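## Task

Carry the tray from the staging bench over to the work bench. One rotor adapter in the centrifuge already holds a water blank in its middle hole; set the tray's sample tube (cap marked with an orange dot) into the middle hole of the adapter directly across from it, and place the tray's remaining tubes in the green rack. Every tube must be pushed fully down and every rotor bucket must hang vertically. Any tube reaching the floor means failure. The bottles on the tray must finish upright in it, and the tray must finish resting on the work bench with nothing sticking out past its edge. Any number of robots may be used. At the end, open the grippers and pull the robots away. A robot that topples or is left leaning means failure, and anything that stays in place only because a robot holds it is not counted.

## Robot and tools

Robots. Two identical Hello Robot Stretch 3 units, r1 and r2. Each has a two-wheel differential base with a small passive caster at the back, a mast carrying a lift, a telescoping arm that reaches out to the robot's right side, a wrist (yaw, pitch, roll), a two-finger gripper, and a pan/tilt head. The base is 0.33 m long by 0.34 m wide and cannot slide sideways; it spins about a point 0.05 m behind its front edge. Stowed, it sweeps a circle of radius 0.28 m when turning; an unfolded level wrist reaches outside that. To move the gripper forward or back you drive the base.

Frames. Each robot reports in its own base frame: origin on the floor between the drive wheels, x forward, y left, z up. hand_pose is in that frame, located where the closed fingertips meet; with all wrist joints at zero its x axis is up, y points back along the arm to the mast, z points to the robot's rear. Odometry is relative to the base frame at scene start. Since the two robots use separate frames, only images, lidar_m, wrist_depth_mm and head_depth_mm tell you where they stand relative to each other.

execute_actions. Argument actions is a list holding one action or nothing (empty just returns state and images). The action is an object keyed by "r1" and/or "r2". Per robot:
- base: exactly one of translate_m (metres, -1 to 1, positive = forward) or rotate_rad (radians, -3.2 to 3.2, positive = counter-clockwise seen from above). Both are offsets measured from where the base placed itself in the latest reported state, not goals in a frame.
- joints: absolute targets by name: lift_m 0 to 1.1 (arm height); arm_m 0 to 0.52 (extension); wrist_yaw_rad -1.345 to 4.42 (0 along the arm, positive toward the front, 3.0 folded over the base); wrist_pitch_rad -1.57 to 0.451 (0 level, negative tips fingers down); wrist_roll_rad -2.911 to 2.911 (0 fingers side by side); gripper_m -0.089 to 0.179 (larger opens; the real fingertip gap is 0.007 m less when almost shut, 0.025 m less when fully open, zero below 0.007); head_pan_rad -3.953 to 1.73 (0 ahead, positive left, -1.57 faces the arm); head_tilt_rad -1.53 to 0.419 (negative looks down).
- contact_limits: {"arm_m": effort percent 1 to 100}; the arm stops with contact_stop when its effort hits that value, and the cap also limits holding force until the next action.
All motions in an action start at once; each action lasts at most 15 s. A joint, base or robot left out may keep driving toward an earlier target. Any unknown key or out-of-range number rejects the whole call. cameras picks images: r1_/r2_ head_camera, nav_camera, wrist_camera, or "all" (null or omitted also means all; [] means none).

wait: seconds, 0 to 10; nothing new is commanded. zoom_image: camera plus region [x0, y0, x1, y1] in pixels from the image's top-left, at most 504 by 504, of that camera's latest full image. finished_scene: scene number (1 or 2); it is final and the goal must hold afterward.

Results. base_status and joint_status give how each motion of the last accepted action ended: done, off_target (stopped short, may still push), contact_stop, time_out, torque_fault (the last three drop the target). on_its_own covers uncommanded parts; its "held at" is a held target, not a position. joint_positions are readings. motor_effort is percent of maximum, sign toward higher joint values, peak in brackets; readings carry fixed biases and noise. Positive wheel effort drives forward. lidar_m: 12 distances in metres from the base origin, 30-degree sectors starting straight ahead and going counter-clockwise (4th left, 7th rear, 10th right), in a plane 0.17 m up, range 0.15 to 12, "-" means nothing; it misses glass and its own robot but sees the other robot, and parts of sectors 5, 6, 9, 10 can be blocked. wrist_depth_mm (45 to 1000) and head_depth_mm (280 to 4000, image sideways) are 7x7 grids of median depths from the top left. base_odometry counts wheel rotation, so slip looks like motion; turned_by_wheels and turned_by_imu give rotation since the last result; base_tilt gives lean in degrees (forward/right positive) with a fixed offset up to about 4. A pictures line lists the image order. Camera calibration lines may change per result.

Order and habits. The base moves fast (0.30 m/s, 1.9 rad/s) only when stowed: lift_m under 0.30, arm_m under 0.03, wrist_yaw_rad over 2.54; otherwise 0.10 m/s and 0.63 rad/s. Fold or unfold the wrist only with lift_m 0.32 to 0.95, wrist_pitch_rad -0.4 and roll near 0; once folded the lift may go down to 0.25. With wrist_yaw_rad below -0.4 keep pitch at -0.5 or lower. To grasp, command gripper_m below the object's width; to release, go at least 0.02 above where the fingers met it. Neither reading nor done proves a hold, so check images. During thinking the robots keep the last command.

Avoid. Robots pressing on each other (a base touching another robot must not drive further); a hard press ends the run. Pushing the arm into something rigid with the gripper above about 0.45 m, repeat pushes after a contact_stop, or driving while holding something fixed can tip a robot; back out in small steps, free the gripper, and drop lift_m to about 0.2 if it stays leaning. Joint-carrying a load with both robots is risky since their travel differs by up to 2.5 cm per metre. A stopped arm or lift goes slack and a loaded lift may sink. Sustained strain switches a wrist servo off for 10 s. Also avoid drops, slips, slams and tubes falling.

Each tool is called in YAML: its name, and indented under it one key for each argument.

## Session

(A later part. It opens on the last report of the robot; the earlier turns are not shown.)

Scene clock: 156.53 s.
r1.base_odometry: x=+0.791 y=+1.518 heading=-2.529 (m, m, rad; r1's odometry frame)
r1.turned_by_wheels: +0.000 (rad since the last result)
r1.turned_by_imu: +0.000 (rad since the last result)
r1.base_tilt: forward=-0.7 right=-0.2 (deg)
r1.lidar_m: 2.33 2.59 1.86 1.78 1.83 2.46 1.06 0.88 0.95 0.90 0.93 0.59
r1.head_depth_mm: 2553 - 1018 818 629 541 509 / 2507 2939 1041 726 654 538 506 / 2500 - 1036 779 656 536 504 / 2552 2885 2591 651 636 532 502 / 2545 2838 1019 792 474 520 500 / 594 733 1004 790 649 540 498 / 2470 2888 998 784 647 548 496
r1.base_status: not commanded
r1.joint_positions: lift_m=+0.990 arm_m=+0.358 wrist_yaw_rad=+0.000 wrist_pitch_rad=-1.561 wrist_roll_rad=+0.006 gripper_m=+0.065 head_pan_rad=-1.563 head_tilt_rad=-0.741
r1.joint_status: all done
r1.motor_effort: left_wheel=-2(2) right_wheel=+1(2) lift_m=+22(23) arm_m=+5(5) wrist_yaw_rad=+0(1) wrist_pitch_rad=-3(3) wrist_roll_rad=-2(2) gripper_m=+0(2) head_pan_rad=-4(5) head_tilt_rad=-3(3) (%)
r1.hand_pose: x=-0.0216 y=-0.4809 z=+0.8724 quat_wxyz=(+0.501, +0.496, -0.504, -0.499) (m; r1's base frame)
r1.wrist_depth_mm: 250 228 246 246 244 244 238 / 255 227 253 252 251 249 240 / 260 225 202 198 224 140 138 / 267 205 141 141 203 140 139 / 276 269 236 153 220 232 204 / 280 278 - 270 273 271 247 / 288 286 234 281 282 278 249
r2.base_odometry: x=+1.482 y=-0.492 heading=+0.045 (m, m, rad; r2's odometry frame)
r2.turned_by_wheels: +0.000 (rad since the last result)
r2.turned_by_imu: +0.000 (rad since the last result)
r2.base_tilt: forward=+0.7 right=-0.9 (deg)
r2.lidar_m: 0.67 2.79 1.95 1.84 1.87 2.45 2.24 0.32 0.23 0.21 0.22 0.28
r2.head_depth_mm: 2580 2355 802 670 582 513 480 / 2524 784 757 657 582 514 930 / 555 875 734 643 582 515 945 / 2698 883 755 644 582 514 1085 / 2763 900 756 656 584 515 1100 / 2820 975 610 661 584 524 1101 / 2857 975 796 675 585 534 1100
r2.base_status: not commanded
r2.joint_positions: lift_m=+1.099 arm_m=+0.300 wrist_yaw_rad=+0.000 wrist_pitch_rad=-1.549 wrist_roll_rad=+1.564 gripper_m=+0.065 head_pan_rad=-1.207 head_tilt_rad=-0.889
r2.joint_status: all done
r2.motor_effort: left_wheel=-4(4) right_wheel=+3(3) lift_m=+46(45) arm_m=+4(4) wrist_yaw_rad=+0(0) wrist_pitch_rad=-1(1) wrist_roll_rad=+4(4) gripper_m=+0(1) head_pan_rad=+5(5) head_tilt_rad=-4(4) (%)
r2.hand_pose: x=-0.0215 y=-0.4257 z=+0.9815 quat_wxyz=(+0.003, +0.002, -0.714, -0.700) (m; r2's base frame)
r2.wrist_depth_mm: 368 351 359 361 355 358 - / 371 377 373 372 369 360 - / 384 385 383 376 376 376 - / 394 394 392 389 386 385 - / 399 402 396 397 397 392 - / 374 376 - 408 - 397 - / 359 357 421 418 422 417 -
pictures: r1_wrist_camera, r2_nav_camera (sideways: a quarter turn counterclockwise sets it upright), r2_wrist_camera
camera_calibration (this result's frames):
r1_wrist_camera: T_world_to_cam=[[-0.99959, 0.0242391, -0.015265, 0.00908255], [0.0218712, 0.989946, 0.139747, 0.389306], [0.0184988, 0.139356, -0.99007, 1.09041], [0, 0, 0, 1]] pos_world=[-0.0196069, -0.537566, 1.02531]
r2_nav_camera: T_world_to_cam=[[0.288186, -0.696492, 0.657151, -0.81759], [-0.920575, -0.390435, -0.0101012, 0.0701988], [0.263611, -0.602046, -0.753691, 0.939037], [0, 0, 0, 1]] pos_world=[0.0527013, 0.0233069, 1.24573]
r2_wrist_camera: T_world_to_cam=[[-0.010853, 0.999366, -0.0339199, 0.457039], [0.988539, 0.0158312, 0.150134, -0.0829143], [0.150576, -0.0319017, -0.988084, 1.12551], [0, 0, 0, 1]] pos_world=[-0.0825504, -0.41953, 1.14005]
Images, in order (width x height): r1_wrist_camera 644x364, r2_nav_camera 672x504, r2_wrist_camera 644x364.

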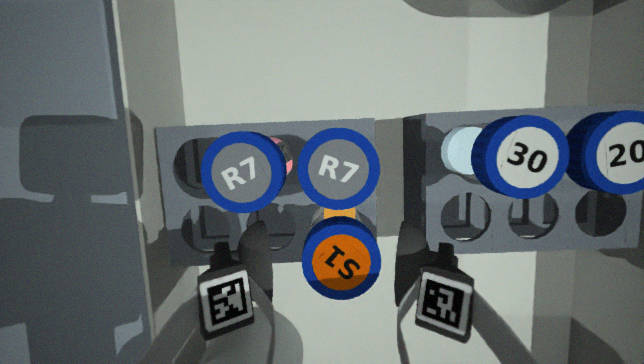

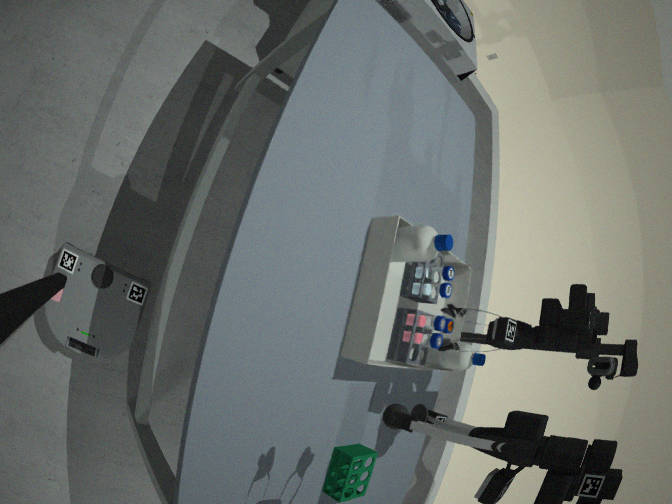

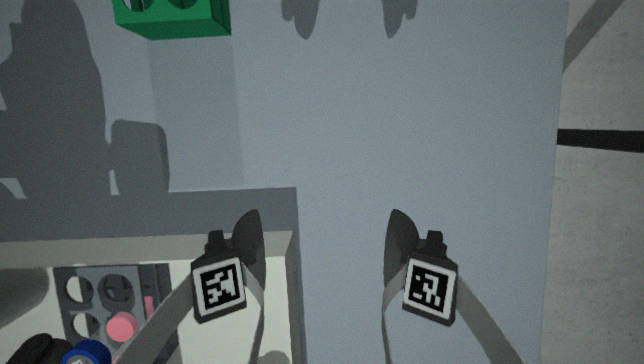

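execute_actions:
  actions:
    - {"r1":{"joints":{"gripper_m":0.0}}}
  cameras: []

execute_actions:
  actions:
    - {"r1":{"joints":{"lift_m":1.1}},"r2":{"base":{"translate_m":-0.1},"joints":{"arm_m":0.4}}}
  cameras: ["r1_wrist_camera","r1_head_camera","r2_wrist_camera"]

execute_actions:
  actions:
    - {"r1":{"joints":{"arm_m":0.3},"base":{"translate_m":-0.6}},"r2":{"base":{"translate_m":-0.1}}}

Scene clock: 160.17 s.
r1.base_odometry: x=+0.791 y=+1.518 heading=-2.529 (m, m, rad; r1's odometry frame)
r1.turned_by_wheels: +0.000 (rad since the last result)
r1.turned_by_imu: +0.000 (rad since the last result)
r1.base_tilt: forward=-0.7 right=-0.3 (deg)
r1.lidar_m: 2.32 2.59 1.86 1.78 1.84 2.46 1.06 0.88 0.94 0.90 0.93 0.60
r1.head_depth_mm: 2553 - 1011 819 631 541 510 / 2492 2968 1045 726 656 539 506 / 2480 - 1041 780 656 535 505 / 2528 2900 1820 657 636 532 501 / 2523 2869 1016 793 473 520 499 / 594 735 1010 789 649 540 497 / 2482 2901 998 784 645 548 496
r1.base_status: not commanded
r1.joint_positions: lift_m=+0.990 arm_m=+0.358 wrist_yaw_rad=+0.000 wrist_pitch_rad=-1.561 wrist_roll_rad=+0.006 gripper_m=+0.001 head_pan_rad=-1.563 head_tilt_rad=-0.741
r1.joint_status: all done
r1.motor_effort: left_wheel=-2(2) right_wheel=+1(1) lift_m=+22(22) arm_m=+5(5) wrist_yaw_rad=-1(0) wrist_pitch_rad=-3(3) wrist_roll_rad=-2(2) gripper_m=-10(87) head_pan_rad=-5(4) head_tilt_rad=-3(3) (%)
r1.hand_pose: x=-0.0216 y=-0.4809 z=+0.8724 quat_wxyz=(+0.501, +0.496, -0.504, -0.499) (m; r1's base frame)
r1.wrist_depth_mm: 251 228 247 246 244 245 238 / 255 226 255 253 250 250 241 / 260 221 200 198 223 139 137 / 267 205 141 141 203 140 139 / 275 271 234 143 234 233 205 / 281 276 272 143 - 268 247 / 289 285 227 278 280 276 246
r2.base_odometry: x=+1.482 y=-0.492 heading=+0.045 (m, m, rad; r2's odometry frame)
r2.turned_by_wheels: +0.000 (rad since the last result)
r2.turned_by_imu: +0.000 (rad since the last result)
r2.base_tilt: forward=+0.7 right=-0.9 (deg)
r2.lidar_m: 0.67 2.78 1.95 1.84 1.87 2.45 2.25 0.32 0.23 0.21 0.22 0.28
r2.head_depth_mm: 2564 2361 801 672 582 513 481 / 2523 784 758 657 582 514 927 / 555 771 735 643 583 514 947 / 2714 890 755 644 583 514 1082 / 2775 898 755 653 584 515 1097 / 2803 975 610 660 584 524 1100 / 2865 976 796 673 585 533 1097
r2.base_status: not commanded
r2.joint_positions: lift_m=+1.099 arm_m=+0.300 wrist_yaw_rad=+0.000 wrist_pitch_rad=-1.549 wrist_roll_rad=+1.564 gripper_m=+0.065 head_pan_rad=-1.207 head_tilt_rad=-0.889
r2.joint_status: not commanded
r2.motor_effort: left_wheel=-3(3) right_wheel=+3(3) lift_m=+46(46) arm_m=+4(3) wrist_yaw_rad=+1(0) wrist_pitch_rad=-1(1) wrist_roll_rad=+4(4) gripper_m=+0(0) head_pan_rad=+5(5) head_tilt_rad=-3(4) (%)
r2.hand_pose: x=-0.0215 y=-0.4257 z=+0.9815 quat_wxyz=(+0.003, +0.002, -0.714, -0.700) (m; r2's base frame)
r2.wrist_depth_mm: 364 357 361 361 355 357 - / 381 372 373 365 364 362 - / 388 381 385 378 375 371 - / 401 394 385 387 386 386 - / 402 403 398 400 398 393 - / 373 374 - 407 - 401 - / 429 354 424 421 423 417 -
pictures: none
No camera images: the call's "cameras" was empty. Leave "cameras" out to get every camera's image.

Scene clock: 162.13 s.
r1.base_odometry: x=+0.791 y=+1.518 heading=-2.529 (m, m, rad; r1's odometry frame)
r1.turned_by_wheels: +0.000 (rad since the last result)
r1.turned_by_imu: +0.000 (rad since the last result)
r1.base_tilt: forward=-0.7 right=-0.3 (deg)
r1.lidar_m: 2.32 2.58 1.86 1.78 1.83 2.46 1.06 0.88 0.95 0.90 0.93 0.60
r1.head_depth_mm: 2567 2905 1059 818 630 541 508 / 2647 2915 1039 725 657 539 507 / - 2943 1818 767 655 536 503 / 2591 2921 1034 654 636 532 502 / 2588 2884 1018 792 474 520 501 / 2485 2829 1010 790 650 540 498 / 2594 2913 996 783 645 549 495
r1.base_status: not commanded
r1.joint_positions: lift_m=+1.100 arm_m=+0.358 wrist_yaw_rad=+0.000 wrist_pitch_rad=-1.561 wrist_roll_rad=+0.006 gripper_m=+0.001 head_pan_rad=-1.563 head_tilt_rad=-0.741
r1.joint_status: all done
r1.motor_effort: left_wheel=-2(1) right_wheel=+1(1) lift_m=+27(24) arm_m=+5(5) wrist_yaw_rad=+0(0) wrist_pitch_rad=-3(3) wrist_roll_rad=-3(2) gripper_m=-12(12) head_pan_rad=-4(5) head_tilt_rad=-3(3) (%)
r1.hand_pose: x=-0.0216 y=-0.4809 z=+0.9821 quat_wxyz=(+0.501, +0.496, -0.504, -0.499) (m; r1's base frame)
r1.wrist_depth_mm: 357 358 344 349 350 290 347 / 367 358 359 353 353 351 359 / 369 367 330 306 302 301 363 / 377 373 325 313 315 313 371 / 392 385 380 142 371 370 378 / 396 393 387 143 - 376 389 / 407 407 249 355 345 359 399
r2.base_odometry: x=+1.382 y=-0.497 heading=+0.045 (m, m, rad; r2's odometry frame)
r2.turned_by_wheels: +0.000 (rad since the last result)
r2.turned_by_imu: +0.000 (rad since the last result)
r2.base_tilt: forward=+0.7 right=-0.8 (deg)
r2.lidar_m: 0.69 2.79 1.94 1.83 1.87 2.45 2.15 0.33 0.23 0.22 0.22 0.29
r2.head_depth_mm: 2542 2352 791 670 582 514 481 / 2602 2345 792 670 582 514 928 / 2559 824 772 671 583 515 959 / 2658 821 756 652 583 515 1084 / 2712 914 767 660 584 516 1098 / 2821 872 773 671 584 533 1100 / 2858 976 654 675 585 544 1097
r2.base_status: done
r2.joint_positions: lift_m=+1.099 arm_m=+0.400 wrist_yaw_rad=+0.000 wrist_pitch_rad=-1.549 wrist_roll_rad=+1.564 gripper_m=+0.065 head_pan_rad=-1.207 head_tilt_rad=-0.889
r2.joint_status: all done
r2.motor_effort: left_wheel=-4(9) right_wheel=+2(4) lift_m=+46(45) arm_m=+3(3) wrist_yaw_rad=+0(1) wrist_pitch_rad=-1(1) wrist_roll_rad=+4(4) gripper_m=+1(1) head_pan_rad=+5(5) head_tilt_rad=-3(5) (%)
r2.hand_pose: x=-0.0215 y=-0.5257 z=+0.9815 quat_wxyz=(+0.003, +0.002, -0.714, -0.700) (m; r2's base frame)
r2.wrist_depth_mm: 365 367 333 354 358 352 355 / 372 372 364 363 367 363 359 / 383 382 380 372 375 375 367 / 396 394 393 386 381 384 381 / 407 402 402 400 395 397 394 / 424 414 - 412 - 403 406 / 406 391 386 374 417 415 414
pictures: r1_head_camera (sideways: a quarter turn clockwise sets it upright), r1_wrist_camera, r2_wrist_camera
camera_calibration (this result's frames):
r1_head_camera: T_world_to_cam=[[-0.0466476, 0.662396, -0.7477, 0.997736], [0.998711, 0.0159354, -0.0481904, 0.0579825], [-0.0200062, -0.748985, -0.662285, 0.823287], [0, 0, 0, 1]] pos_world=[0.00510509, -0.0451914, 1.29405]
r1_wrist_camera: T_world_to_cam=[[-0.99959, 0.0242395, -0.015265, 0.0107582], [0.0218716, 0.989946, 0.139747, 0.373969], [0.0184989, 0.139356, -0.99007, 1.19907], [0, 0, 0, 1]] pos_world=[-0.019607, -0.537567, 1.13507]
r2_wrist_camera: T_world_to_cam=[[-0.0108503, 0.999366, -0.0339199, 0.556977], [0.988539, 0.0158285, 0.150134, -0.0813326], [0.150575, -0.0319021, -0.988084, 1.12232], [0, 0, 0, 1]] pos_world=[-0.0825504, -0.519532, 1.14005]
Images, in order (width x height): r1_head_camera 896x504, r1_wrist_camera 644x364, r2_wrist_camera 644x364.

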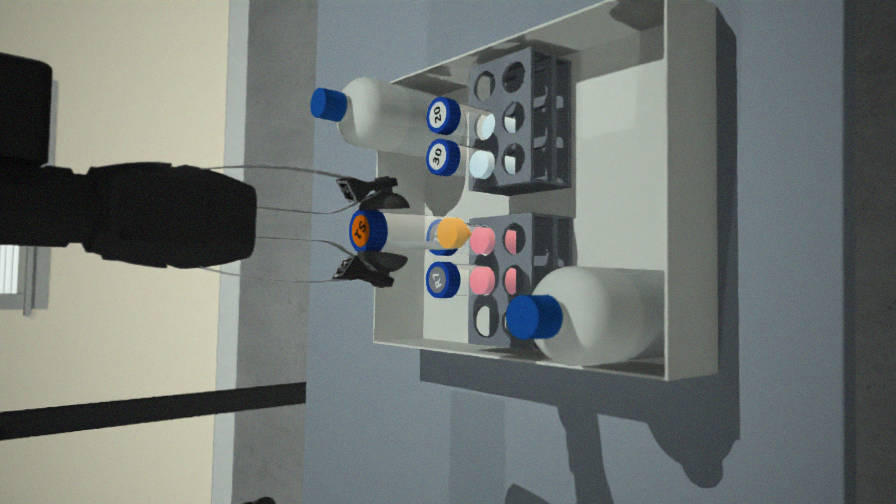

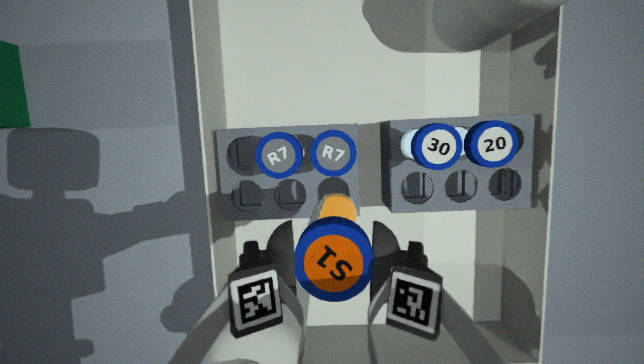

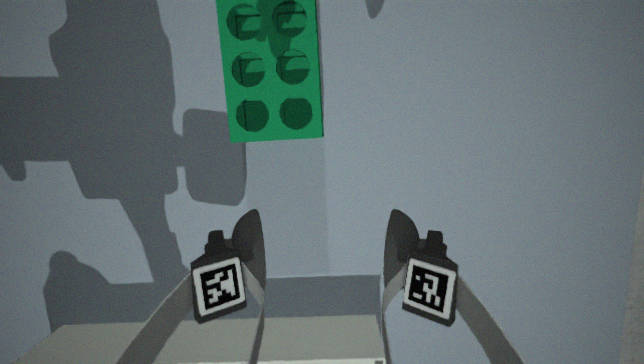

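Scene clock: 169.07 s.
r1.base_odometry: x=+1.282 y=+1.863 heading=-2.529 (m, m, rad; r1's odometry frame)
r1.turned_by_wheels: +0.000 (rad since the last result)
r1.turned_by_imu: -0.001 (rad since the last result)
r1.base_tilt: forward=-0.7 right=-0.3 (deg)
r1.lidar_m: 1.17 2.56 1.84 1.76 1.81 2.43 1.03 0.50 0.36 0.92 0.95 1.27
r1.head_depth_mm: 2646 2939 2599 844 668 567 519 / 2707 2920 1044 815 663 561 517 / - - 1031 782 662 559 514 / 2595 2898 993 741 658 556 513 / 2593 2941 1019 795 652 555 510 / 2574 2915 1005 790 647 551 508 / 2580 2892 996 784 645 550 504
r1.base_status: done
r1.joint_positions: lift_m=+1.100 arm_m=+0.300 wrist_yaw_rad=+0.000 wrist_pitch_rad=-1.561 wrist_roll_rad=+0.006 gripper_m=+0.001 head_pan_rad=-1.563 head_tilt_rad=-0.741
r1.joint_status: all done
r1.motor_effort: left_wheel=-1(5) right_wheel=+2(3) lift_m=+27(27) arm_m=-6(6) wrist_yaw_rad=-1(0) wrist_pitch_rad=-2(3) wrist_roll_rad=-2(2) gripper_m=-12(12) head_pan_rad=-4(4) head_tilt_rad=-4(3) (%)
r1.hand_pose: x=-0.0216 y=-0.4238 z=+0.9821 quat_wxyz=(+0.501, +0.496, -0.504, -0.499) (m; r1's base frame)
r1.wrist_depth_mm: 354 353 356 351 350 347 533 / 365 361 360 356 356 354 551 / 372 369 365 367 368 364 568 / 374 375 381 372 371 368 568 / 386 382 385 142 383 375 594 / 391 393 392 144 - 394 - / 405 395 - 400 - 395 -
r2.base_odometry: x=+1.282 y=-0.501 heading=+0.045 (m, m, rad; r2's odometry frame)
r2.turned_by_wheels: +0.000 (rad since the last result)
r2.turned_by_imu: +0.000 (rad since the last result)
r2.base_tilt: forward=+0.7 right=-0.7 (deg)
r2.lidar_m: 0.71 2.76 1.93 1.82 1.86 2.44 2.04 0.33 0.24 0.23 0.23 0.30
r2.head_depth_mm: 2569 2354 792 659 581 513 903 / 2629 2355 792 671 582 514 943 / 2668 970 793 671 583 515 1083 / 2707 881 791 672 583 515 1096 / 2735 885 758 673 584 524 1098 / 2801 923 774 674 585 534 1100 / 2855 913 788 674 585 544 1105
r2.base_status: done
r2.joint_positions: lift_m=+1.099 arm_m=+0.400 wrist_yaw_rad=+0.000 wrist_pitch_rad=-1.549 wrist_roll_rad=+1.564 gripper_m=+0.065 head_pan_rad=-1.207 head_tilt_rad=-0.889
r2.joint_status: not commanded
r2.motor_effort: left_wheel=-3(8) right_wheel=+2(5) lift_m=+45(46) arm_m=+4(4) wrist_yaw_rad=+0(1) wrist_pitch_rad=-1(1) wrist_roll_rad=+4(4) gripper_m=+0(0) head_pan_rad=+4(5) head_tilt_rad=-3(4) (%)
r2.hand_pose: x=-0.0215 y=-0.5257 z=+0.9815 quat_wxyz=(+0.003, +0.002, -0.714, -0.700) (m; r2's base frame)
r2.wrist_depth_mm: 364 362 363 360 355 351 355 / 378 375 373 367 367 363 361 / 384 383 379 376 377 375 368 / 398 391 378 381 385 382 379 / 411 404 401 399 394 401 390 / 425 413 - 409 - 408 410 / 425 432 430 421 417 415 412
pictures: r1_head_camera (sideways: a quarter turn clockwise sets it upright), r1_nav_camera (sideways: a quarter turn counterclockwise sets it upright), r1_wrist_camera, r2_head_camera (sideways: a quarter turn clockwise sets it upright), r2_nav_camera (sideways: a quarter turn counterclockwise sets it upright), r2_wrist_camera
camera_calibration (this result's frames):
r1_head_camera: T_world_to_cam=[[-0.0466476, 0.662396, -0.7477, 0.997736], [0.998711, 0.0159354, -0.0481904, 0.0579825], [-0.0200062, -0.748985, -0.662285, 0.823286], [0, 0, 0, 1]] pos_world=[0.00510509, -0.0451914, 1.29405]
r1_nav_camera: T_world_to_cam=[[-0.0084643, -0.671473, 0.740981, -0.923991], [-0.999227, -0.0227637, -0.0320427, 0.0997936], [0.0383833, -0.740679, -0.670762, 0.833364], [0, 0, 0, 1]] pos_world=[0.0599084, -0.000908539, 1.24685]
r1_wrist_camera: T_world_to_cam=[[-0.99959, 0.024239, -0.0152644, 0.00937205], [0.0218707, 0.989943, 0.139769, 0.317367], [0.0184987, 0.139378, -0.990066, 1.19111], [0, 0, 0, 1]] pos_world=[-0.0196069, -0.480417, 1.13506]
r2_head_camera: T_world_to_cam=[[-0.242538, 0.71727, -0.653222, 0.864359], [0.946906, 0.321508, 0.00144976, -0.00570434], [0.211056, -0.618188, -0.757165, 0.936809], [0, 0, 0, 1]] pos_world=[0.0173228, -0.0390213, 1.27395]
r2_nav_camera: T_world_to_cam=[[0.288203, -0.696485, 0.657151, -0.81759], [-0.920566, -0.390457, -0.0101012, 0.0701987], [0.263625, -0.602039, -0.753691, 0.939038], [0, 0, 0, 1]] pos_world=[0.0527008, 0.0233081, 1.24573]
r2_wrist_camera: T_world_to_cam=[[-0.01085, 0.999366, -0.0339199, 0.556977], [0.988539, 0.0158282, 0.150134, -0.0813328], [0.150575, -0.0319022, -0.988084, 1.12232], [0, 0, 0, 1]] pos_world=[-0.0825504, -0.519532, 1.14005]
Images, in order (width x height): r1_head_camera 896x504, r1_nav_camera 672x504, r1_wrist_camera 644x364, r2_head_camera 896x504, r2_nav_camera 672x504, r2_wrist_camera 644x364.

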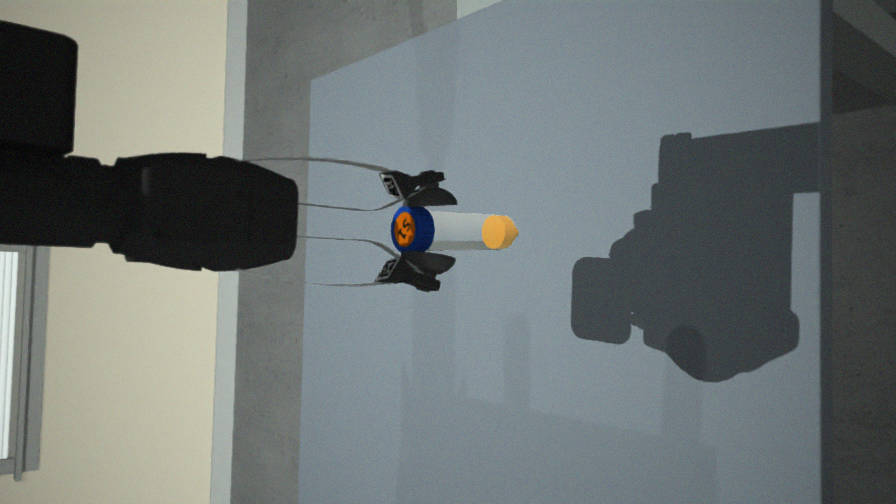

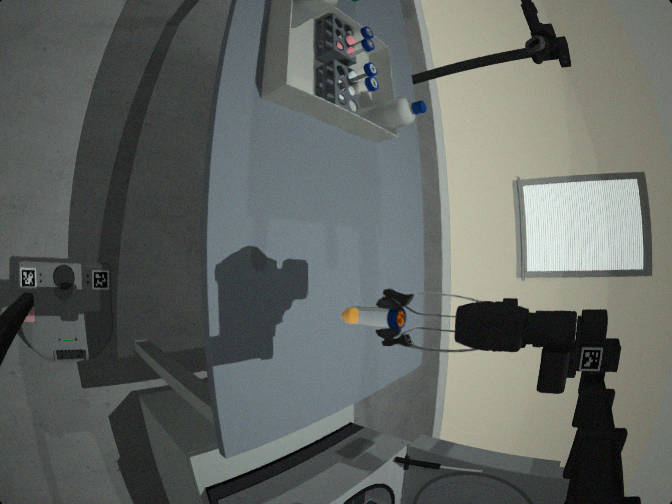

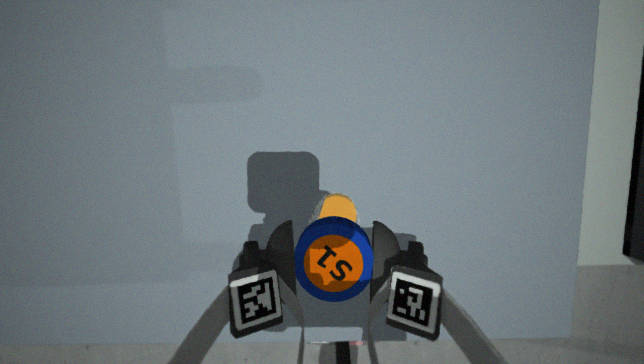

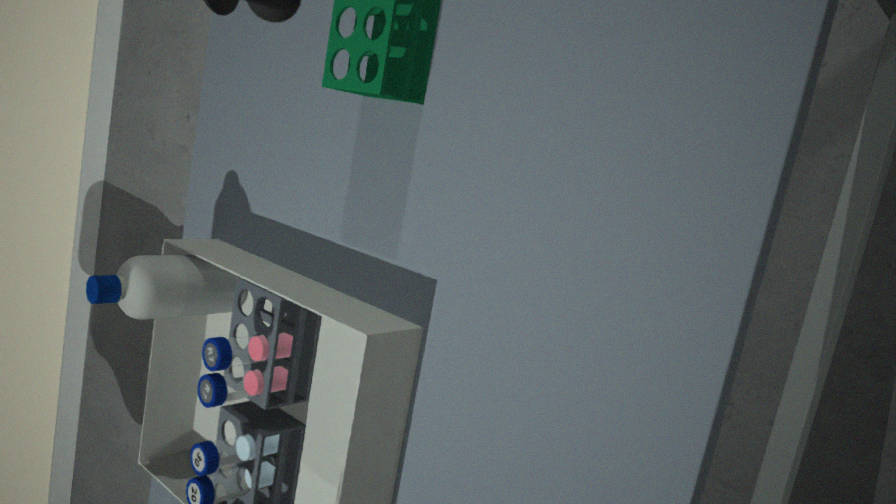

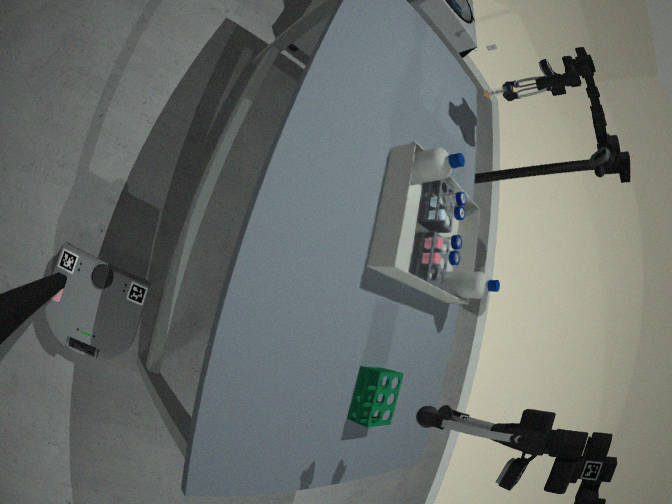

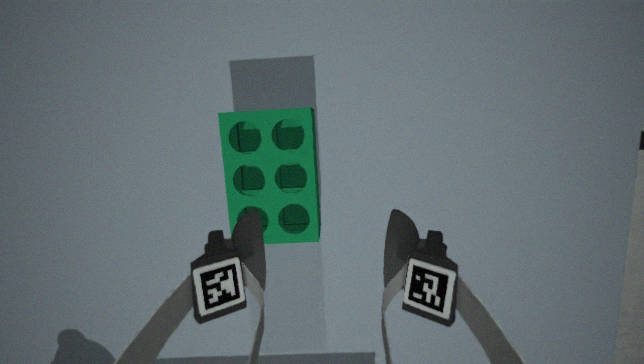

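execute_actions:
  actions:
    - {"r1":{"joints":{"arm_m":0.4,"wrist_roll_rad":1.57},"base":{"translate_m":-0.62}},"r2":{"base":{"translate_m":0.31},"joints":{"arm_m":0.48}}}
  cameras: ["r1_wrist_camera","r1_nav_camera","r2_wrist_camera"]

Scene clock: 178.53 s.
r1.base_odometry: x=+1.789 y=+2.220 heading=-2.529 (m, m, rad; r1's odometry frame)
r1.turned_by_wheels: +0.000 (rad since the last result)
r1.turned_by_imu: -0.001 (rad since the last result)
r1.base_tilt: forward=-0.7 right=-0.3 (deg)
r1.lidar_m: 1.79 2.55 1.82 1.75 1.79 1.79 1.71 0.37 0.27 0.25 0.26 0.44
r1.head_depth_mm: 713 806 893 842 677 541 615 / 723 816 905 816 670 538 613 / - 819 893 832 682 535 611 / 691 817 881 805 599 532 607 / 728 832 904 757 597 530 604 / 2629 2909 2447 1932 912 756 660 / 2613 2899 2343 1755 1460 1344 695
r1.base_status: done
r1.joint_positions: lift_m=+1.100 arm_m=+0.400 wrist_yaw_rad=+0.000 wrist_pitch_rad=-1.561 wrist_roll_rad=+1.562 gripper_m=+0.001 head_pan_rad=-1.563 head_tilt_rad=-0.741
r1.joint_status: all done
r1.motor_effort: left_wheel=-1(5) right_wheel=+2(2) lift_m=+26(26) arm_m=+5(7) wrist_yaw_rad=+0(1) wrist_pitch_rad=-3(3) wrist_roll_rad=+4(6) gripper_m=-12(12) head_pan_rad=-5(5) head_tilt_rad=-3(3) (%)
r1.hand_pose: x=-0.0215 y=-0.5227 z=+0.9821 quat_wxyz=(+0.003, +0.003, -0.710, -0.704) (m; r1's base frame)
r1.wrist_depth_mm: 347 346 352 351 350 311 - / 338 381 374 377 381 316 - / 327 394 389 383 384 320 - / 332 378 418 395 384 324 - / 345 338 395 143 337 333 - / 349 350 348 144 - 339 - / - - - - - - -
r2.base_odometry: x=+1.592 y=-0.487 heading=+0.045 (m, m, rad; r2's odometry frame)
r2.turned_by_wheels: +0.000 (rad since the last result)
r2.turned_by_imu: -0.001 (rad since the last result)
r2.base_tilt: forward=+0.8 right=-0.8 (deg)
r2.lidar_m: 0.64 2.80 1.96 1.85 1.88 2.46 2.35 0.31 0.22 0.21 0.21 0.27
r2.head_depth_mm: 2531 766 714 628 581 513 473 / 2621 880 730 632 581 514 482 / 2662 888 733 639 582 515 932 / 2724 970 592 641 582 515 958 / 2760 971 757 655 583 515 1084 / 2814 973 799 674 585 517 1097 / 2855 978 798 675 584 534 1099
r2.base_status: done
r2.joint_positions: lift_m=+1.099 arm_m=+0.480 wrist_yaw_rad=+0.000 wrist_pitch_rad=-1.549 wrist_roll_rad=+1.564 gripper_m=+0.065 head_pan_rad=-1.207 head_tilt_rad=-0.889
r2.joint_status: all done
r2.motor_effort: left_wheel=-4(3) right_wheel=+2(10) lift_m=+45(45) arm_m=+3(3) wrist_yaw_rad=+0(1) wrist_pitch_rad=-1(1) wrist_roll_rad=+4(4) gripper_m=+0(1) head_pan_rad=+5(5) head_tilt_rad=-3(4) (%)
r2.hand_pose: x=-0.0215 y=-0.6057 z=+0.9815 quat_wxyz=(+0.003, +0.002, -0.714, -0.700) (m; r2's base frame)
r2.wrist_depth_mm: 366 365 358 358 354 352 356 / 371 372 367 371 371 364 359 / 386 385 378 376 374 371 371 / 396 308 385 384 387 378 381 / 241 270 394 332 396 395 388 / - 405 - 343 - 403 401 / - 389 419 355 416 406 412
pictures: r1_nav_camera (sideways: a quarter turn counterclockwise sets it upright), r1_wrist_camera, r2_wrist_camera
camera_calibration (this result's frames):
r1_nav_camera: T_world_to_cam=[[-0.00846454, -0.671473, 0.74098, -0.923991], [-0.999227, -0.0227633, -0.0320427, 0.0997936], [0.038383, -0.740679, -0.670762, 0.833364], [0, 0, 0, 1]] pos_world=[0.0599084, -0.000908548, 1.24685]
r1_wrist_camera: T_world_to_cam=[[0.00937409, 0.999646, -0.0248915, 0.552854], [0.98897, -0.00558854, 0.148008, -0.0923427], [0.147817, -0.0260044, -0.988673, 1.11987], [0, 0, 0, 1]] pos_world=[-0.0793929, -0.524053, 1.13461]
r2_wrist_camera: T_world_to_cam=[[-0.0108499, 0.999366, -0.0339199, 0.636927], [0.988539, 0.0158281, 0.150134, -0.0800666], [0.150575, -0.0319022, -0.988084, 1.11977], [0, 0, 0, 1]] pos_world=[-0.0825504, -0.599533, 1.14005]
Images, in order (width x height): r1_nav_camera 672x504, r1_wrist_camera 644x364, r2_wrist_camera 644x364.

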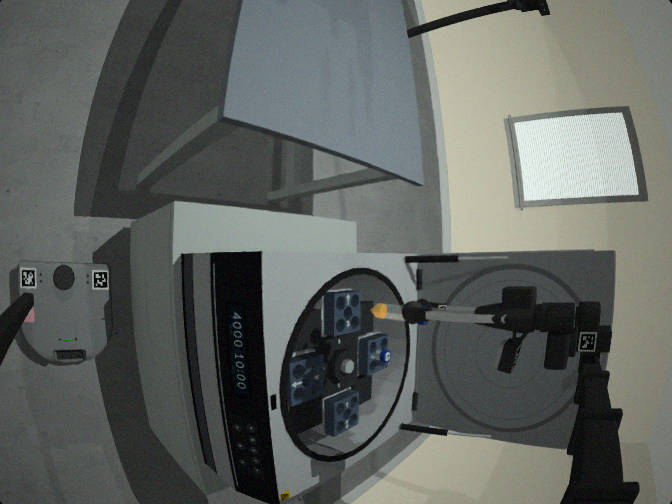

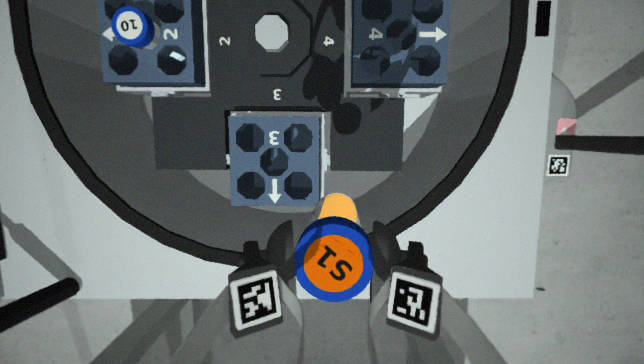

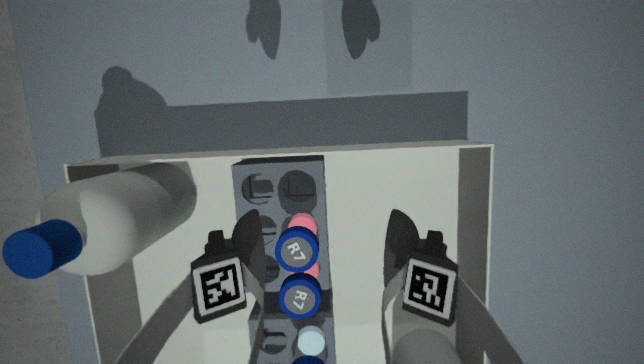

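execute_actions:
  actions:
    - {"r1":{"joints":{"arm_m":0.327},"base":{"translate_m":-0.173}},"r2":{"base":{"translate_m":0.032},"joints":{"arm_m":0.5}}}
  cameras: ["r1_wrist_camera"]

execute_actions:
  actions:
    - {"r1":{"joints":{"lift_m":1.0}},"r2":{"joints":{"lift_m":1.04}}}
  cameras: ["r1_wrist_camera","r2_wrist_camera"]

Scene clock: 182.87 s.
r1.base_odometry: x=+1.931 y=+2.319 heading=-2.529 (m, m, rad; r1's odometry frame)
r1.turned_by_wheels: +0.000 (rad since the last result)
r1.turned_by_imu: +0.000 (rad since the last result)
r1.base_tilt: forward=-0.7 right=-0.3 (deg)
r1.lidar_m: 1.96 2.54 1.83 1.74 1.79 1.61 1.54 0.38 0.27 0.26 0.27 0.36
r1.head_depth_mm: 728 858 2475 756 612 544 629 / 740 840 892 816 685 541 626 / - 823 892 831 684 538 622 / 701 835 901 769 648 537 619 / 712 804 887 818 673 534 616 / 710 803 885 819 672 532 613 / 709 814 919 751 589 530 609
r1.base_status: done
r1.joint_positions: lift_m=+1.100 arm_m=+0.327 wrist_yaw_rad=+0.000 wrist_pitch_rad=-1.561 wrist_roll_rad=+1.562 gripper_m=+0.001 head_pan_rad=-1.563 head_tilt_rad=-0.741
r1.joint_status: all done
r1.motor_effort: left_wheel=-1(4) right_wheel=+1(3) lift_m=+27(27) arm_m=-6(6) wrist_yaw_rad=+0(1) wrist_pitch_rad=-2(3) wrist_roll_rad=+4(4) gripper_m=-12(11) head_pan_rad=-4(5) head_tilt_rad=-3(3) (%)
r1.hand_pose: x=-0.0215 y=-0.4505 z=+0.9821 quat_wxyz=(+0.003, +0.003, -0.710, -0.704) (m; r1's base frame)
r1.wrist_depth_mm: 328 383 391 341 307 - - / 373 377 363 376 311 - - / 406 387 385 382 325 - - / 382 395 373 368 347 - - / 392 400 395 143 336 - - / 400 409 389 143 - - - / 366 428 435 417 353 - -
r2.base_odometry: x=+1.624 y=-0.486 heading=+0.045 (m, m, rad; r2's odometry frame)
r2.turned_by_wheels: +0.000 (rad since the last result)
r2.turned_by_imu: +0.000 (rad since the last result)
r2.base_tilt: forward=+0.8 right=-0.9 (deg)
r2.lidar_m: 0.64 2.81 1.95 1.84 1.88 2.46 2.39 0.31 0.22 0.20 0.21 0.27
r2.head_depth_mm: 2542 1608 695 629 582 513 473 / 2602 879 732 630 582 514 481 / 2657 882 724 634 582 515 929 / 2694 969 574 635 583 515 960 / 2765 970 795 659 583 515 1080 / 2813 974 797 673 584 516 1100 / 2817 978 797 675 585 524 1101
r2.base_status: done
r2.joint_positions: lift_m=+1.099 arm_m=+0.500 wrist_yaw_rad=+0.000 wrist_pitch_rad=-1.549 wrist_roll_rad=+1.564 gripper_m=+0.065 head_pan_rad=-1.207 head_tilt_rad=-0.889
r2.joint_status: all done
r2.motor_effort: left_wheel=-3(5) right_wheel=+2(9) lift_m=+46(45) arm_m=+4(3) wrist_yaw_rad=+0(0) wrist_pitch_rad=-1(1) wrist_roll_rad=+4(4) gripper_m=+0(0) head_pan_rad=+5(4) head_tilt_rad=-4(4) (%)
r2.hand_pose: x=-0.0215 y=-0.6257 z=+0.9815 quat_wxyz=(+0.003, +0.002, -0.714, -0.700) (m; r2's base frame)
r2.wrist_depth_mm: 370 362 361 361 355 356 355 / 379 374 371 369 360 364 364 / - 378 374 377 375 369 377 / 242 246 381 325 381 377 382 / - 357 398 331 389 388 390 / - 400 - 345 - 400 403 / - 428 426 354 408 410 409
pictures: r1_wrist_camera
camera_calibration (this result's frames):
r1_wrist_camera: T_world_to_cam=[[0.00967199, 0.999643, -0.0248918, 0.480743], [0.988968, -0.00588314, 0.148011, -0.092075], [0.147811, -0.0260488, -0.988672, 1.12172], [0, 0, 0, 1]] pos_world=[-0.0793937, -0.451893, 1.13461]
Images, in order (width x height): r1_wrist_camera 644x364.

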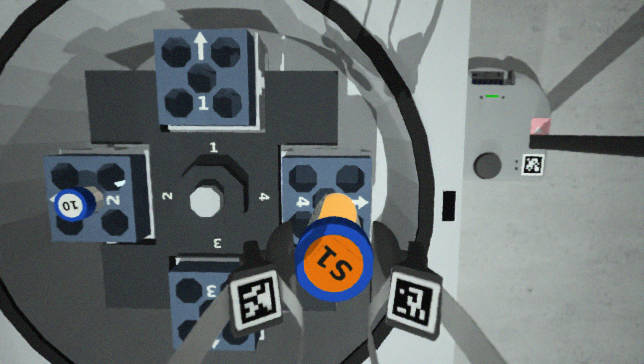

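Scene clock: 184.60 s.
r1.base_odometry: x=+1.931 y=+2.319 heading=-2.529 (m, m, rad; r1's odometry frame)
r1.turned_by_wheels: +0.000 (rad since the last result)
r1.turned_by_imu: +0.000 (rad since the last result)
r1.base_tilt: forward=-0.7 right=-0.3 (deg)
r1.lidar_m: 1.95 2.54 1.82 1.74 1.79 1.61 1.54 0.38 0.27 0.26 0.27 0.36
r1.head_depth_mm: 693 842 2403 757 612 544 629 / 681 - 886 816 685 541 624 / 690 - 875 834 682 538 620 / 701 797 - 819 628 537 618 / 711 807 890 820 673 534 617 / 711 803 885 818 671 531 613 / 707 818 917 751 591 528 609
r1.base_status: not commanded
r1.joint_positions: lift_m=+1.000 arm_m=+0.327 wrist_yaw_rad=+0.000 wrist_pitch_rad=-1.561 wrist_roll_rad=+1.562 gripper_m=+0.001 head_pan_rad=-1.563 head_tilt_rad=-0.741
r1.joint_status: all done
r1.motor_effort: left_wheel=+0(2) right_wheel=+0(1) lift_m=+22(25) arm_m=-6(6) wrist_yaw_rad=+0(1) wrist_pitch_rad=-2(3) wrist_roll_rad=+4(4) gripper_m=-13(13) head_pan_rad=-4(4) head_tilt_rad=-3(3) (%)
r1.hand_pose: x=-0.0215 y=-0.4505 z=+0.8824 quat_wxyz=(+0.003, +0.003, -0.710, -0.704) (m; r1's base frame)
r1.wrist_depth_mm: 331 252 296 341 212 215 957 / 283 258 280 280 230 219 977 / 289 288 289 286 295 221 - / 287 294 291 294 289 227 - / 283 281 291 143 301 233 - / 311 310 307 143 - 238 - / 320 288 313 319 270 - -
r2.base_odometry: x=+1.624 y=-0.486 heading=+0.045 (m, m, rad; r2's odometry frame)
r2.turned_by_wheels: +0.000 (rad since the last result)
r2.turned_by_imu: +0.000 (rad since the last result)
r2.base_tilt: forward=+0.7 right=-0.9 (deg)
r2.lidar_m: 0.63 2.81 1.96 1.85 1.88 2.46 2.38 0.31 0.22 0.20 0.21 0.27
r2.head_depth_mm: 2540 2368 700 628 582 513 474 / 2601 879 730 631 582 514 480 / 2663 885 725 634 584 514 930 / 2700 969 575 636 583 515 959 / 2748 972 795 659 584 515 1083 / 2799 975 796 675 584 515 1105 / 2845 976 800 674 586 525 1102
r2.base_status: not commanded
r2.joint_positions: lift_m=+1.040 arm_m=+0.500 wrist_yaw_rad=+0.000 wrist_pitch_rad=-1.549 wrist_roll_rad=+1.564 gripper_m=+0.065 head_pan_rad=-1.207 head_tilt_rad=-0.889
r2.joint_status: all done
r2.motor_effort: left_wheel=-3(4) right_wheel=+2(2) lift_m=+22(42) arm_m=+3(3) wrist_yaw_rad=+1(1) wrist_pitch_rad=-1(1) wrist_roll_rad=+4(4) gripper_m=+1(1) head_pan_rad=+5(5) head_tilt_rad=-3(4) (%)
r2.hand_pose: x=-0.0215 y=-0.6257 z=+0.9225 quat_wxyz=(+0.003, +0.002, -0.714, -0.700) (m; r2's base frame)
r2.wrist_depth_mm: 306 305 303 302 301 300 296 / 316 314 312 310 307 305 306 / 290 318 319 304 316 297 315 / 185 233 322 264 321 317 323 / 187 333 332 207 330 324 331 / 324 345 - 262 - 327 338 / 362 348 357 285 343 307 342
pictures: r1_wrist_camera, r2_wrist_camera
camera_calibration (this result's frames):
r1_wrist_camera: T_world_to_cam=[[0.00967177, 0.999643, -0.0248918, 0.478257], [0.988968, -0.00588292, 0.148011, -0.0773084], [0.147811, -0.0260487, -0.988672, 1.02309], [0, 0, 0, 1]] pos_world=[-0.0793937, -0.451891, 1.03484]
r2_wrist_camera: T_world_to_cam=[[-0.0108503, 0.999366, -0.0339197, 0.654912], [0.988539, 0.0158285, 0.150134, -0.070891], [0.150575, -0.031902, -0.988084, 1.06083], [0, 0, 0, 1]] pos_world=[-0.0825504, -0.619531, 1.08105]
Images, in order (width x height): r1_wrist_camera 644x364, r2_wrist_camera 644x364.

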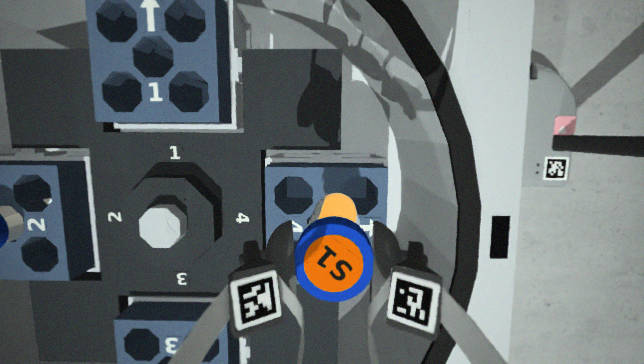

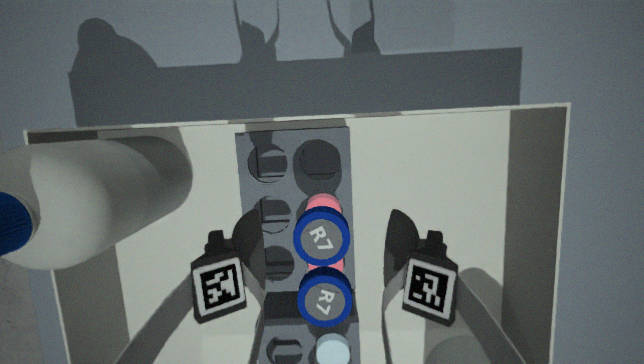

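execute_actions:
  actions:
    - {"r1":{"joints":{"arm_m":0.336},"base":{"translate_m":0.017}},"r2":{"base":{"translate_m":0.003},"joints":{"lift_m":0.985,"arm_m":0.497}}}
  cameras: ["r1_wrist_camera","r2_wrist_camera"]

execute_actions:
  actions:
    - {"r1":{"joints":{"lift_m":0.98}}}
  cameras: ["r1_wrist_camera","r1_head_camera"]

Scene clock: 188.43 s.
r1.base_odometry: x=+1.917 y=+2.309 heading=-2.530 (m, m, rad; r1's odometry frame)
r1.turned_by_wheels: +0.000 (rad since the last result)
r1.turned_by_imu: +0.000 (rad since the last result)
r1.base_tilt: forward=-0.8 right=-0.3 (deg)
r1.lidar_m: 1.94 2.54 1.82 1.74 1.80 1.63 1.55 0.38 0.27 0.26 0.27 0.36
r1.head_depth_mm: 693 - 2314 776 611 542 627 / 682 - 886 825 705 540 624 / 688 - 882 831 665 538 621 / 700 796 - 815 634 535 619 / 711 804 882 822 674 533 615 / 710 800 882 805 654 531 612 / 721 2782 2341 741 591 529 607
r1.base_status: done
r1.joint_positions: lift_m=+1.000 arm_m=+0.336 wrist_yaw_rad=+0.000 wrist_pitch_rad=-1.561 wrist_roll_rad=+1.562 gripper_m=+0.001 head_pan_rad=-1.563 head_tilt_rad=-0.741
r1.joint_status: all done
r1.motor_effort: left_wheel=-1(2) right_wheel=+1(1) lift_m=+23(23) arm_m=+5(7) wrist_yaw_rad=+0(0) wrist_pitch_rad=-3(3) wrist_roll_rad=+4(4) gripper_m=-11(12) head_pan_rad=-5(4) head_tilt_rad=-3(3) (%)
r1.hand_pose: x=-0.0215 y=-0.4587 z=+0.8824 quat_wxyz=(+0.003, +0.003, -0.710, -0.704) (m; r1's base frame)
r1.wrist_depth_mm: 310 250 278 331 223 212 928 / 283 257 278 279 286 218 979 / 293 289 290 284 311 222 - / 270 276 291 264 329 227 - / 277 299 301 142 291 234 - / 314 310 303 144 - 239 - / 324 297 301 313 270 246 -
r2.base_odometry: x=+1.627 y=-0.486 heading=+0.045 (m, m, rad; r2's odometry frame)
r2.turned_by_wheels: +0.000 (rad since the last result)
r2.turned_by_imu: +0.000 (rad since the last result)
r2.base_tilt: forward=+0.6 right=-0.8 (deg)
r2.lidar_m: 0.64 2.81 1.96 1.85 1.89 2.47 2.39 0.31 0.22 0.20 0.21 0.27
r2.head_depth_mm: 2506 2365 703 628 582 513 473 / 2604 880 731 631 581 513 481 / 2676 886 724 635 583 514 930 / 2697 972 578 635 583 515 960 / 2746 970 795 659 584 516 1081 / 2857 976 797 674 584 516 1101 / 2808 974 797 675 585 525 1102
r2.base_status: done
r2.joint_positions: lift_m=+0.986 arm_m=+0.497 wrist_yaw_rad=+0.000 wrist_pitch_rad=-1.549 wrist_roll_rad=+1.564 gripper_m=+0.065 head_pan_rad=-1.207 head_tilt_rad=-0.889
r2.joint_status: all done
r2.motor_effort: left_wheel=-4(4) right_wheel=+2(10) lift_m=+21(22) arm_m=-1(2) wrist_yaw_rad=+1(1) wrist_pitch_rad=-1(1) wrist_roll_rad=+4(4) gripper_m=+0(1) head_pan_rad=+5(5) head_tilt_rad=-4(4) (%)
r2.hand_pose: x=-0.0215 y=-0.6233 z=+0.8675 quat_wxyz=(+0.003, +0.002, -0.714, -0.700) (m; r2's base frame)
r2.wrist_depth_mm: 253 253 250 251 248 246 244 / 260 261 257 256 254 250 249 / 256 262 258 202 259 257 214 / 176 235 261 209 264 262 218 / 174 279 268 203 271 270 222 / 274 283 - 150 - 278 236 / 268 295 289 156 287 282 236
pictures: r1_wrist_camera, r2_wrist_camera
camera_calibration (this result's frames):
r1_wrist_camera: T_world_to_cam=[[0.00969414, 0.999643, -0.0248917, 0.486397], [0.988968, -0.00590507, 0.148011, -0.0773666], [0.147811, -0.0260519, -0.988672, 1.02287], [0, 0, 0, 1]] pos_world=[-0.0793938, -0.460033, 1.03484]
r2_wrist_camera: T_world_to_cam=[[-0.0108503, 0.999366, -0.0339197, 0.650616], [0.988539, 0.0158284, 0.150134, -0.0626733], [0.150575, -0.031902, -0.988084, 1.00657], [0, 0, 0, 1]] pos_world=[-0.0825504, -0.6171, 1.02605]
Images, in order (width x height): r1_wrist_camera 644x364, r2_wrist_camera 644x364.

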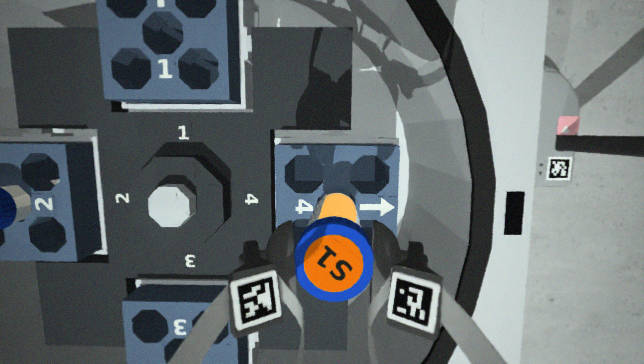

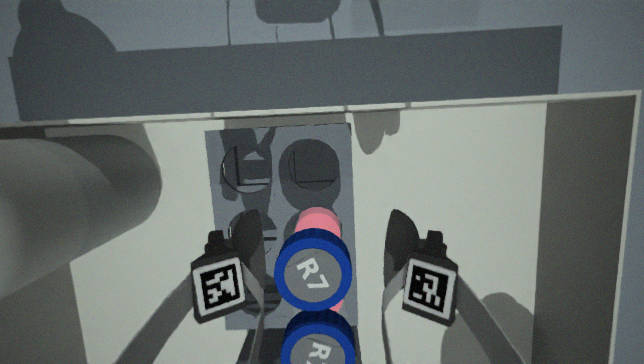

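Scene clock: 189.37 s.
r1.base_odometry: x=+1.917 y=+2.309 heading=-2.530 (m, m, rad; r1's odometry frame)
r1.turned_by_wheels: +0.000 (rad since the last result)
r1.turned_by_imu: +0.000 (rad since the last result)
r1.base_tilt: forward=-0.8 right=-0.3 (deg)
r1.lidar_m: 1.94 2.54 1.82 1.74 1.80 1.62 1.56 0.38 0.27 0.26 0.27 0.36
r1.head_depth_mm: 704 - 915 772 612 542 627 / 693 - 892 825 701 541 625 / 693 - 895 824 667 539 622 / 713 797 - 811 639 536 619 / 711 805 886 822 674 534 615 / 710 801 884 810 656 531 612 / 722 2788 2321 741 591 529 608
r1.base_status: not commanded
r1.joint_positions: lift_m=+0.980 arm_m=+0.336 wrist_yaw_rad=+0.000 wrist_pitch_rad=-1.561 wrist_roll_rad=+1.562 gripper_m=+0.001 head_pan_rad=-1.563 head_tilt_rad=-0.741
r1.joint_status: all done
r1.motor_effort: left_wheel=-2(2) right_wheel=+1(1) lift_m=+22(21) arm_m=+5(5) wrist_yaw_rad=+0(0) wrist_pitch_rad=-3(3) wrist_roll_rad=+4(4) gripper_m=-12(11) head_pan_rad=-5(5) head_tilt_rad=-2(4) (%)
r1.hand_pose: x=-0.0215 y=-0.4587 z=+0.8623 quat_wxyz=(+0.003, +0.003, -0.710, -0.704) (m; r1's base frame)
r1.wrist_depth_mm: 259 234 255 256 223 194 930 / 262 240 256 260 287 196 960 / 268 269 268 264 297 201 977 / 257 252 269 247 289 206 - / 270 261 279 142 278 212 - / 291 285 287 143 - 215 - / 298 268 291 293 269 221 -
r2.base_odometry: x=+1.627 y=-0.486 heading=+0.045 (m, m, rad; r2's odometry frame)
r2.turned_by_wheels: +0.000 (rad since the last result)
r2.turned_by_imu: +0.000 (rad since the last result)
r2.base_tilt: forward=+0.7 right=-0.9 (deg)
r2.lidar_m: 0.63 2.81 1.95 1.84 1.89 2.46 2.39 0.31 0.21 0.20 0.21 0.27
r2.head_depth_mm: 2512 2357 702 628 580 514 474 / 2608 879 733 629 582 513 481 / 2668 885 725 634 582 514 931 / 2700 971 579 636 583 515 958 / 2756 972 794 660 584 516 1084 / 2817 971 797 675 584 515 1100 / 2836 973 797 674 585 525 1100
r2.base_status: not commanded
r2.joint_positions: lift_m=+0.986 arm_m=+0.497 wrist_yaw_rad=+0.000 wrist_pitch_rad=-1.549 wrist_roll_rad=+1.564 gripper_m=+0.065 head_pan_rad=-1.207 head_tilt_rad=-0.889
r2.joint_status: not commanded
r2.motor_effort: left_wheel=-3(3) right_wheel=+2(3) lift_m=+22(21) arm_m=-1(1) wrist_yaw_rad=+0(0) wrist_pitch_rad=-1(1) wrist_roll_rad=+4(4) gripper_m=+0(2) head_pan_rad=+5(4) head_tilt_rad=-4(5) (%)
r2.hand_pose: x=-0.0215 y=-0.6233 z=+0.8675 quat_wxyz=(+0.003, +0.002, -0.714, -0.700) (m; r2's base frame)
r2.wrist_depth_mm: 254 253 251 249 249 246 244 / 261 258 258 256 254 251 250 / 254 264 258 200 260 256 214 / 177 236 262 206 263 261 217 / 173 276 270 203 269 270 220 / 271 284 - 150 - 277 234 / 270 296 289 156 284 284 238
pictures: r1_head_camera (sideways: a quarter turn clockwise sets it upright), r1_wrist_camera
camera_calibration (this result's frames):
r1_head_camera: T_world_to_cam=[[-0.0466474, 0.662396, -0.7477, 0.997736], [0.998711, 0.015935, -0.0481904, 0.0579825], [-0.0200065, -0.748985, -0.662285, 0.823287], [0, 0, 0, 1]] pos_world=[0.00510507, -0.0451914, 1.29405]
r1_wrist_camera: T_world_to_cam=[[0.00969391, 0.999643, -0.0248916, 0.4859], [0.988968, -0.00590485, 0.148011, -0.0744057], [0.147811, -0.0260518, -0.988672, 1.00309], [0, 0, 0, 1]] pos_world=[-0.0793938, -0.460034, 1.01484]
Images, in order (width x height): r1_head_camera 896x504, r1_wrist_camera 644x364.

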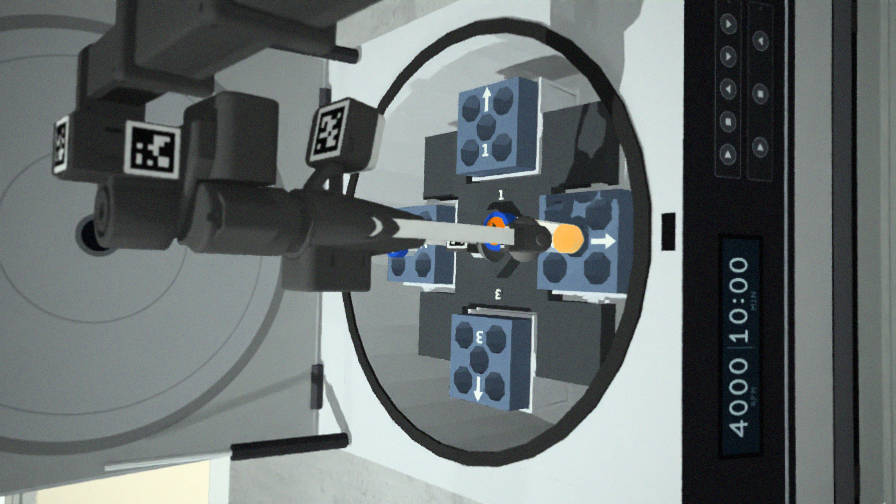

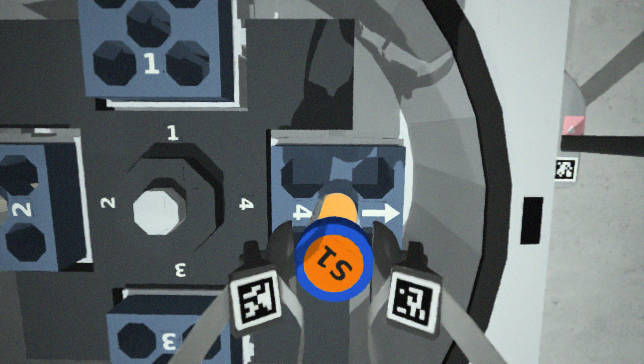

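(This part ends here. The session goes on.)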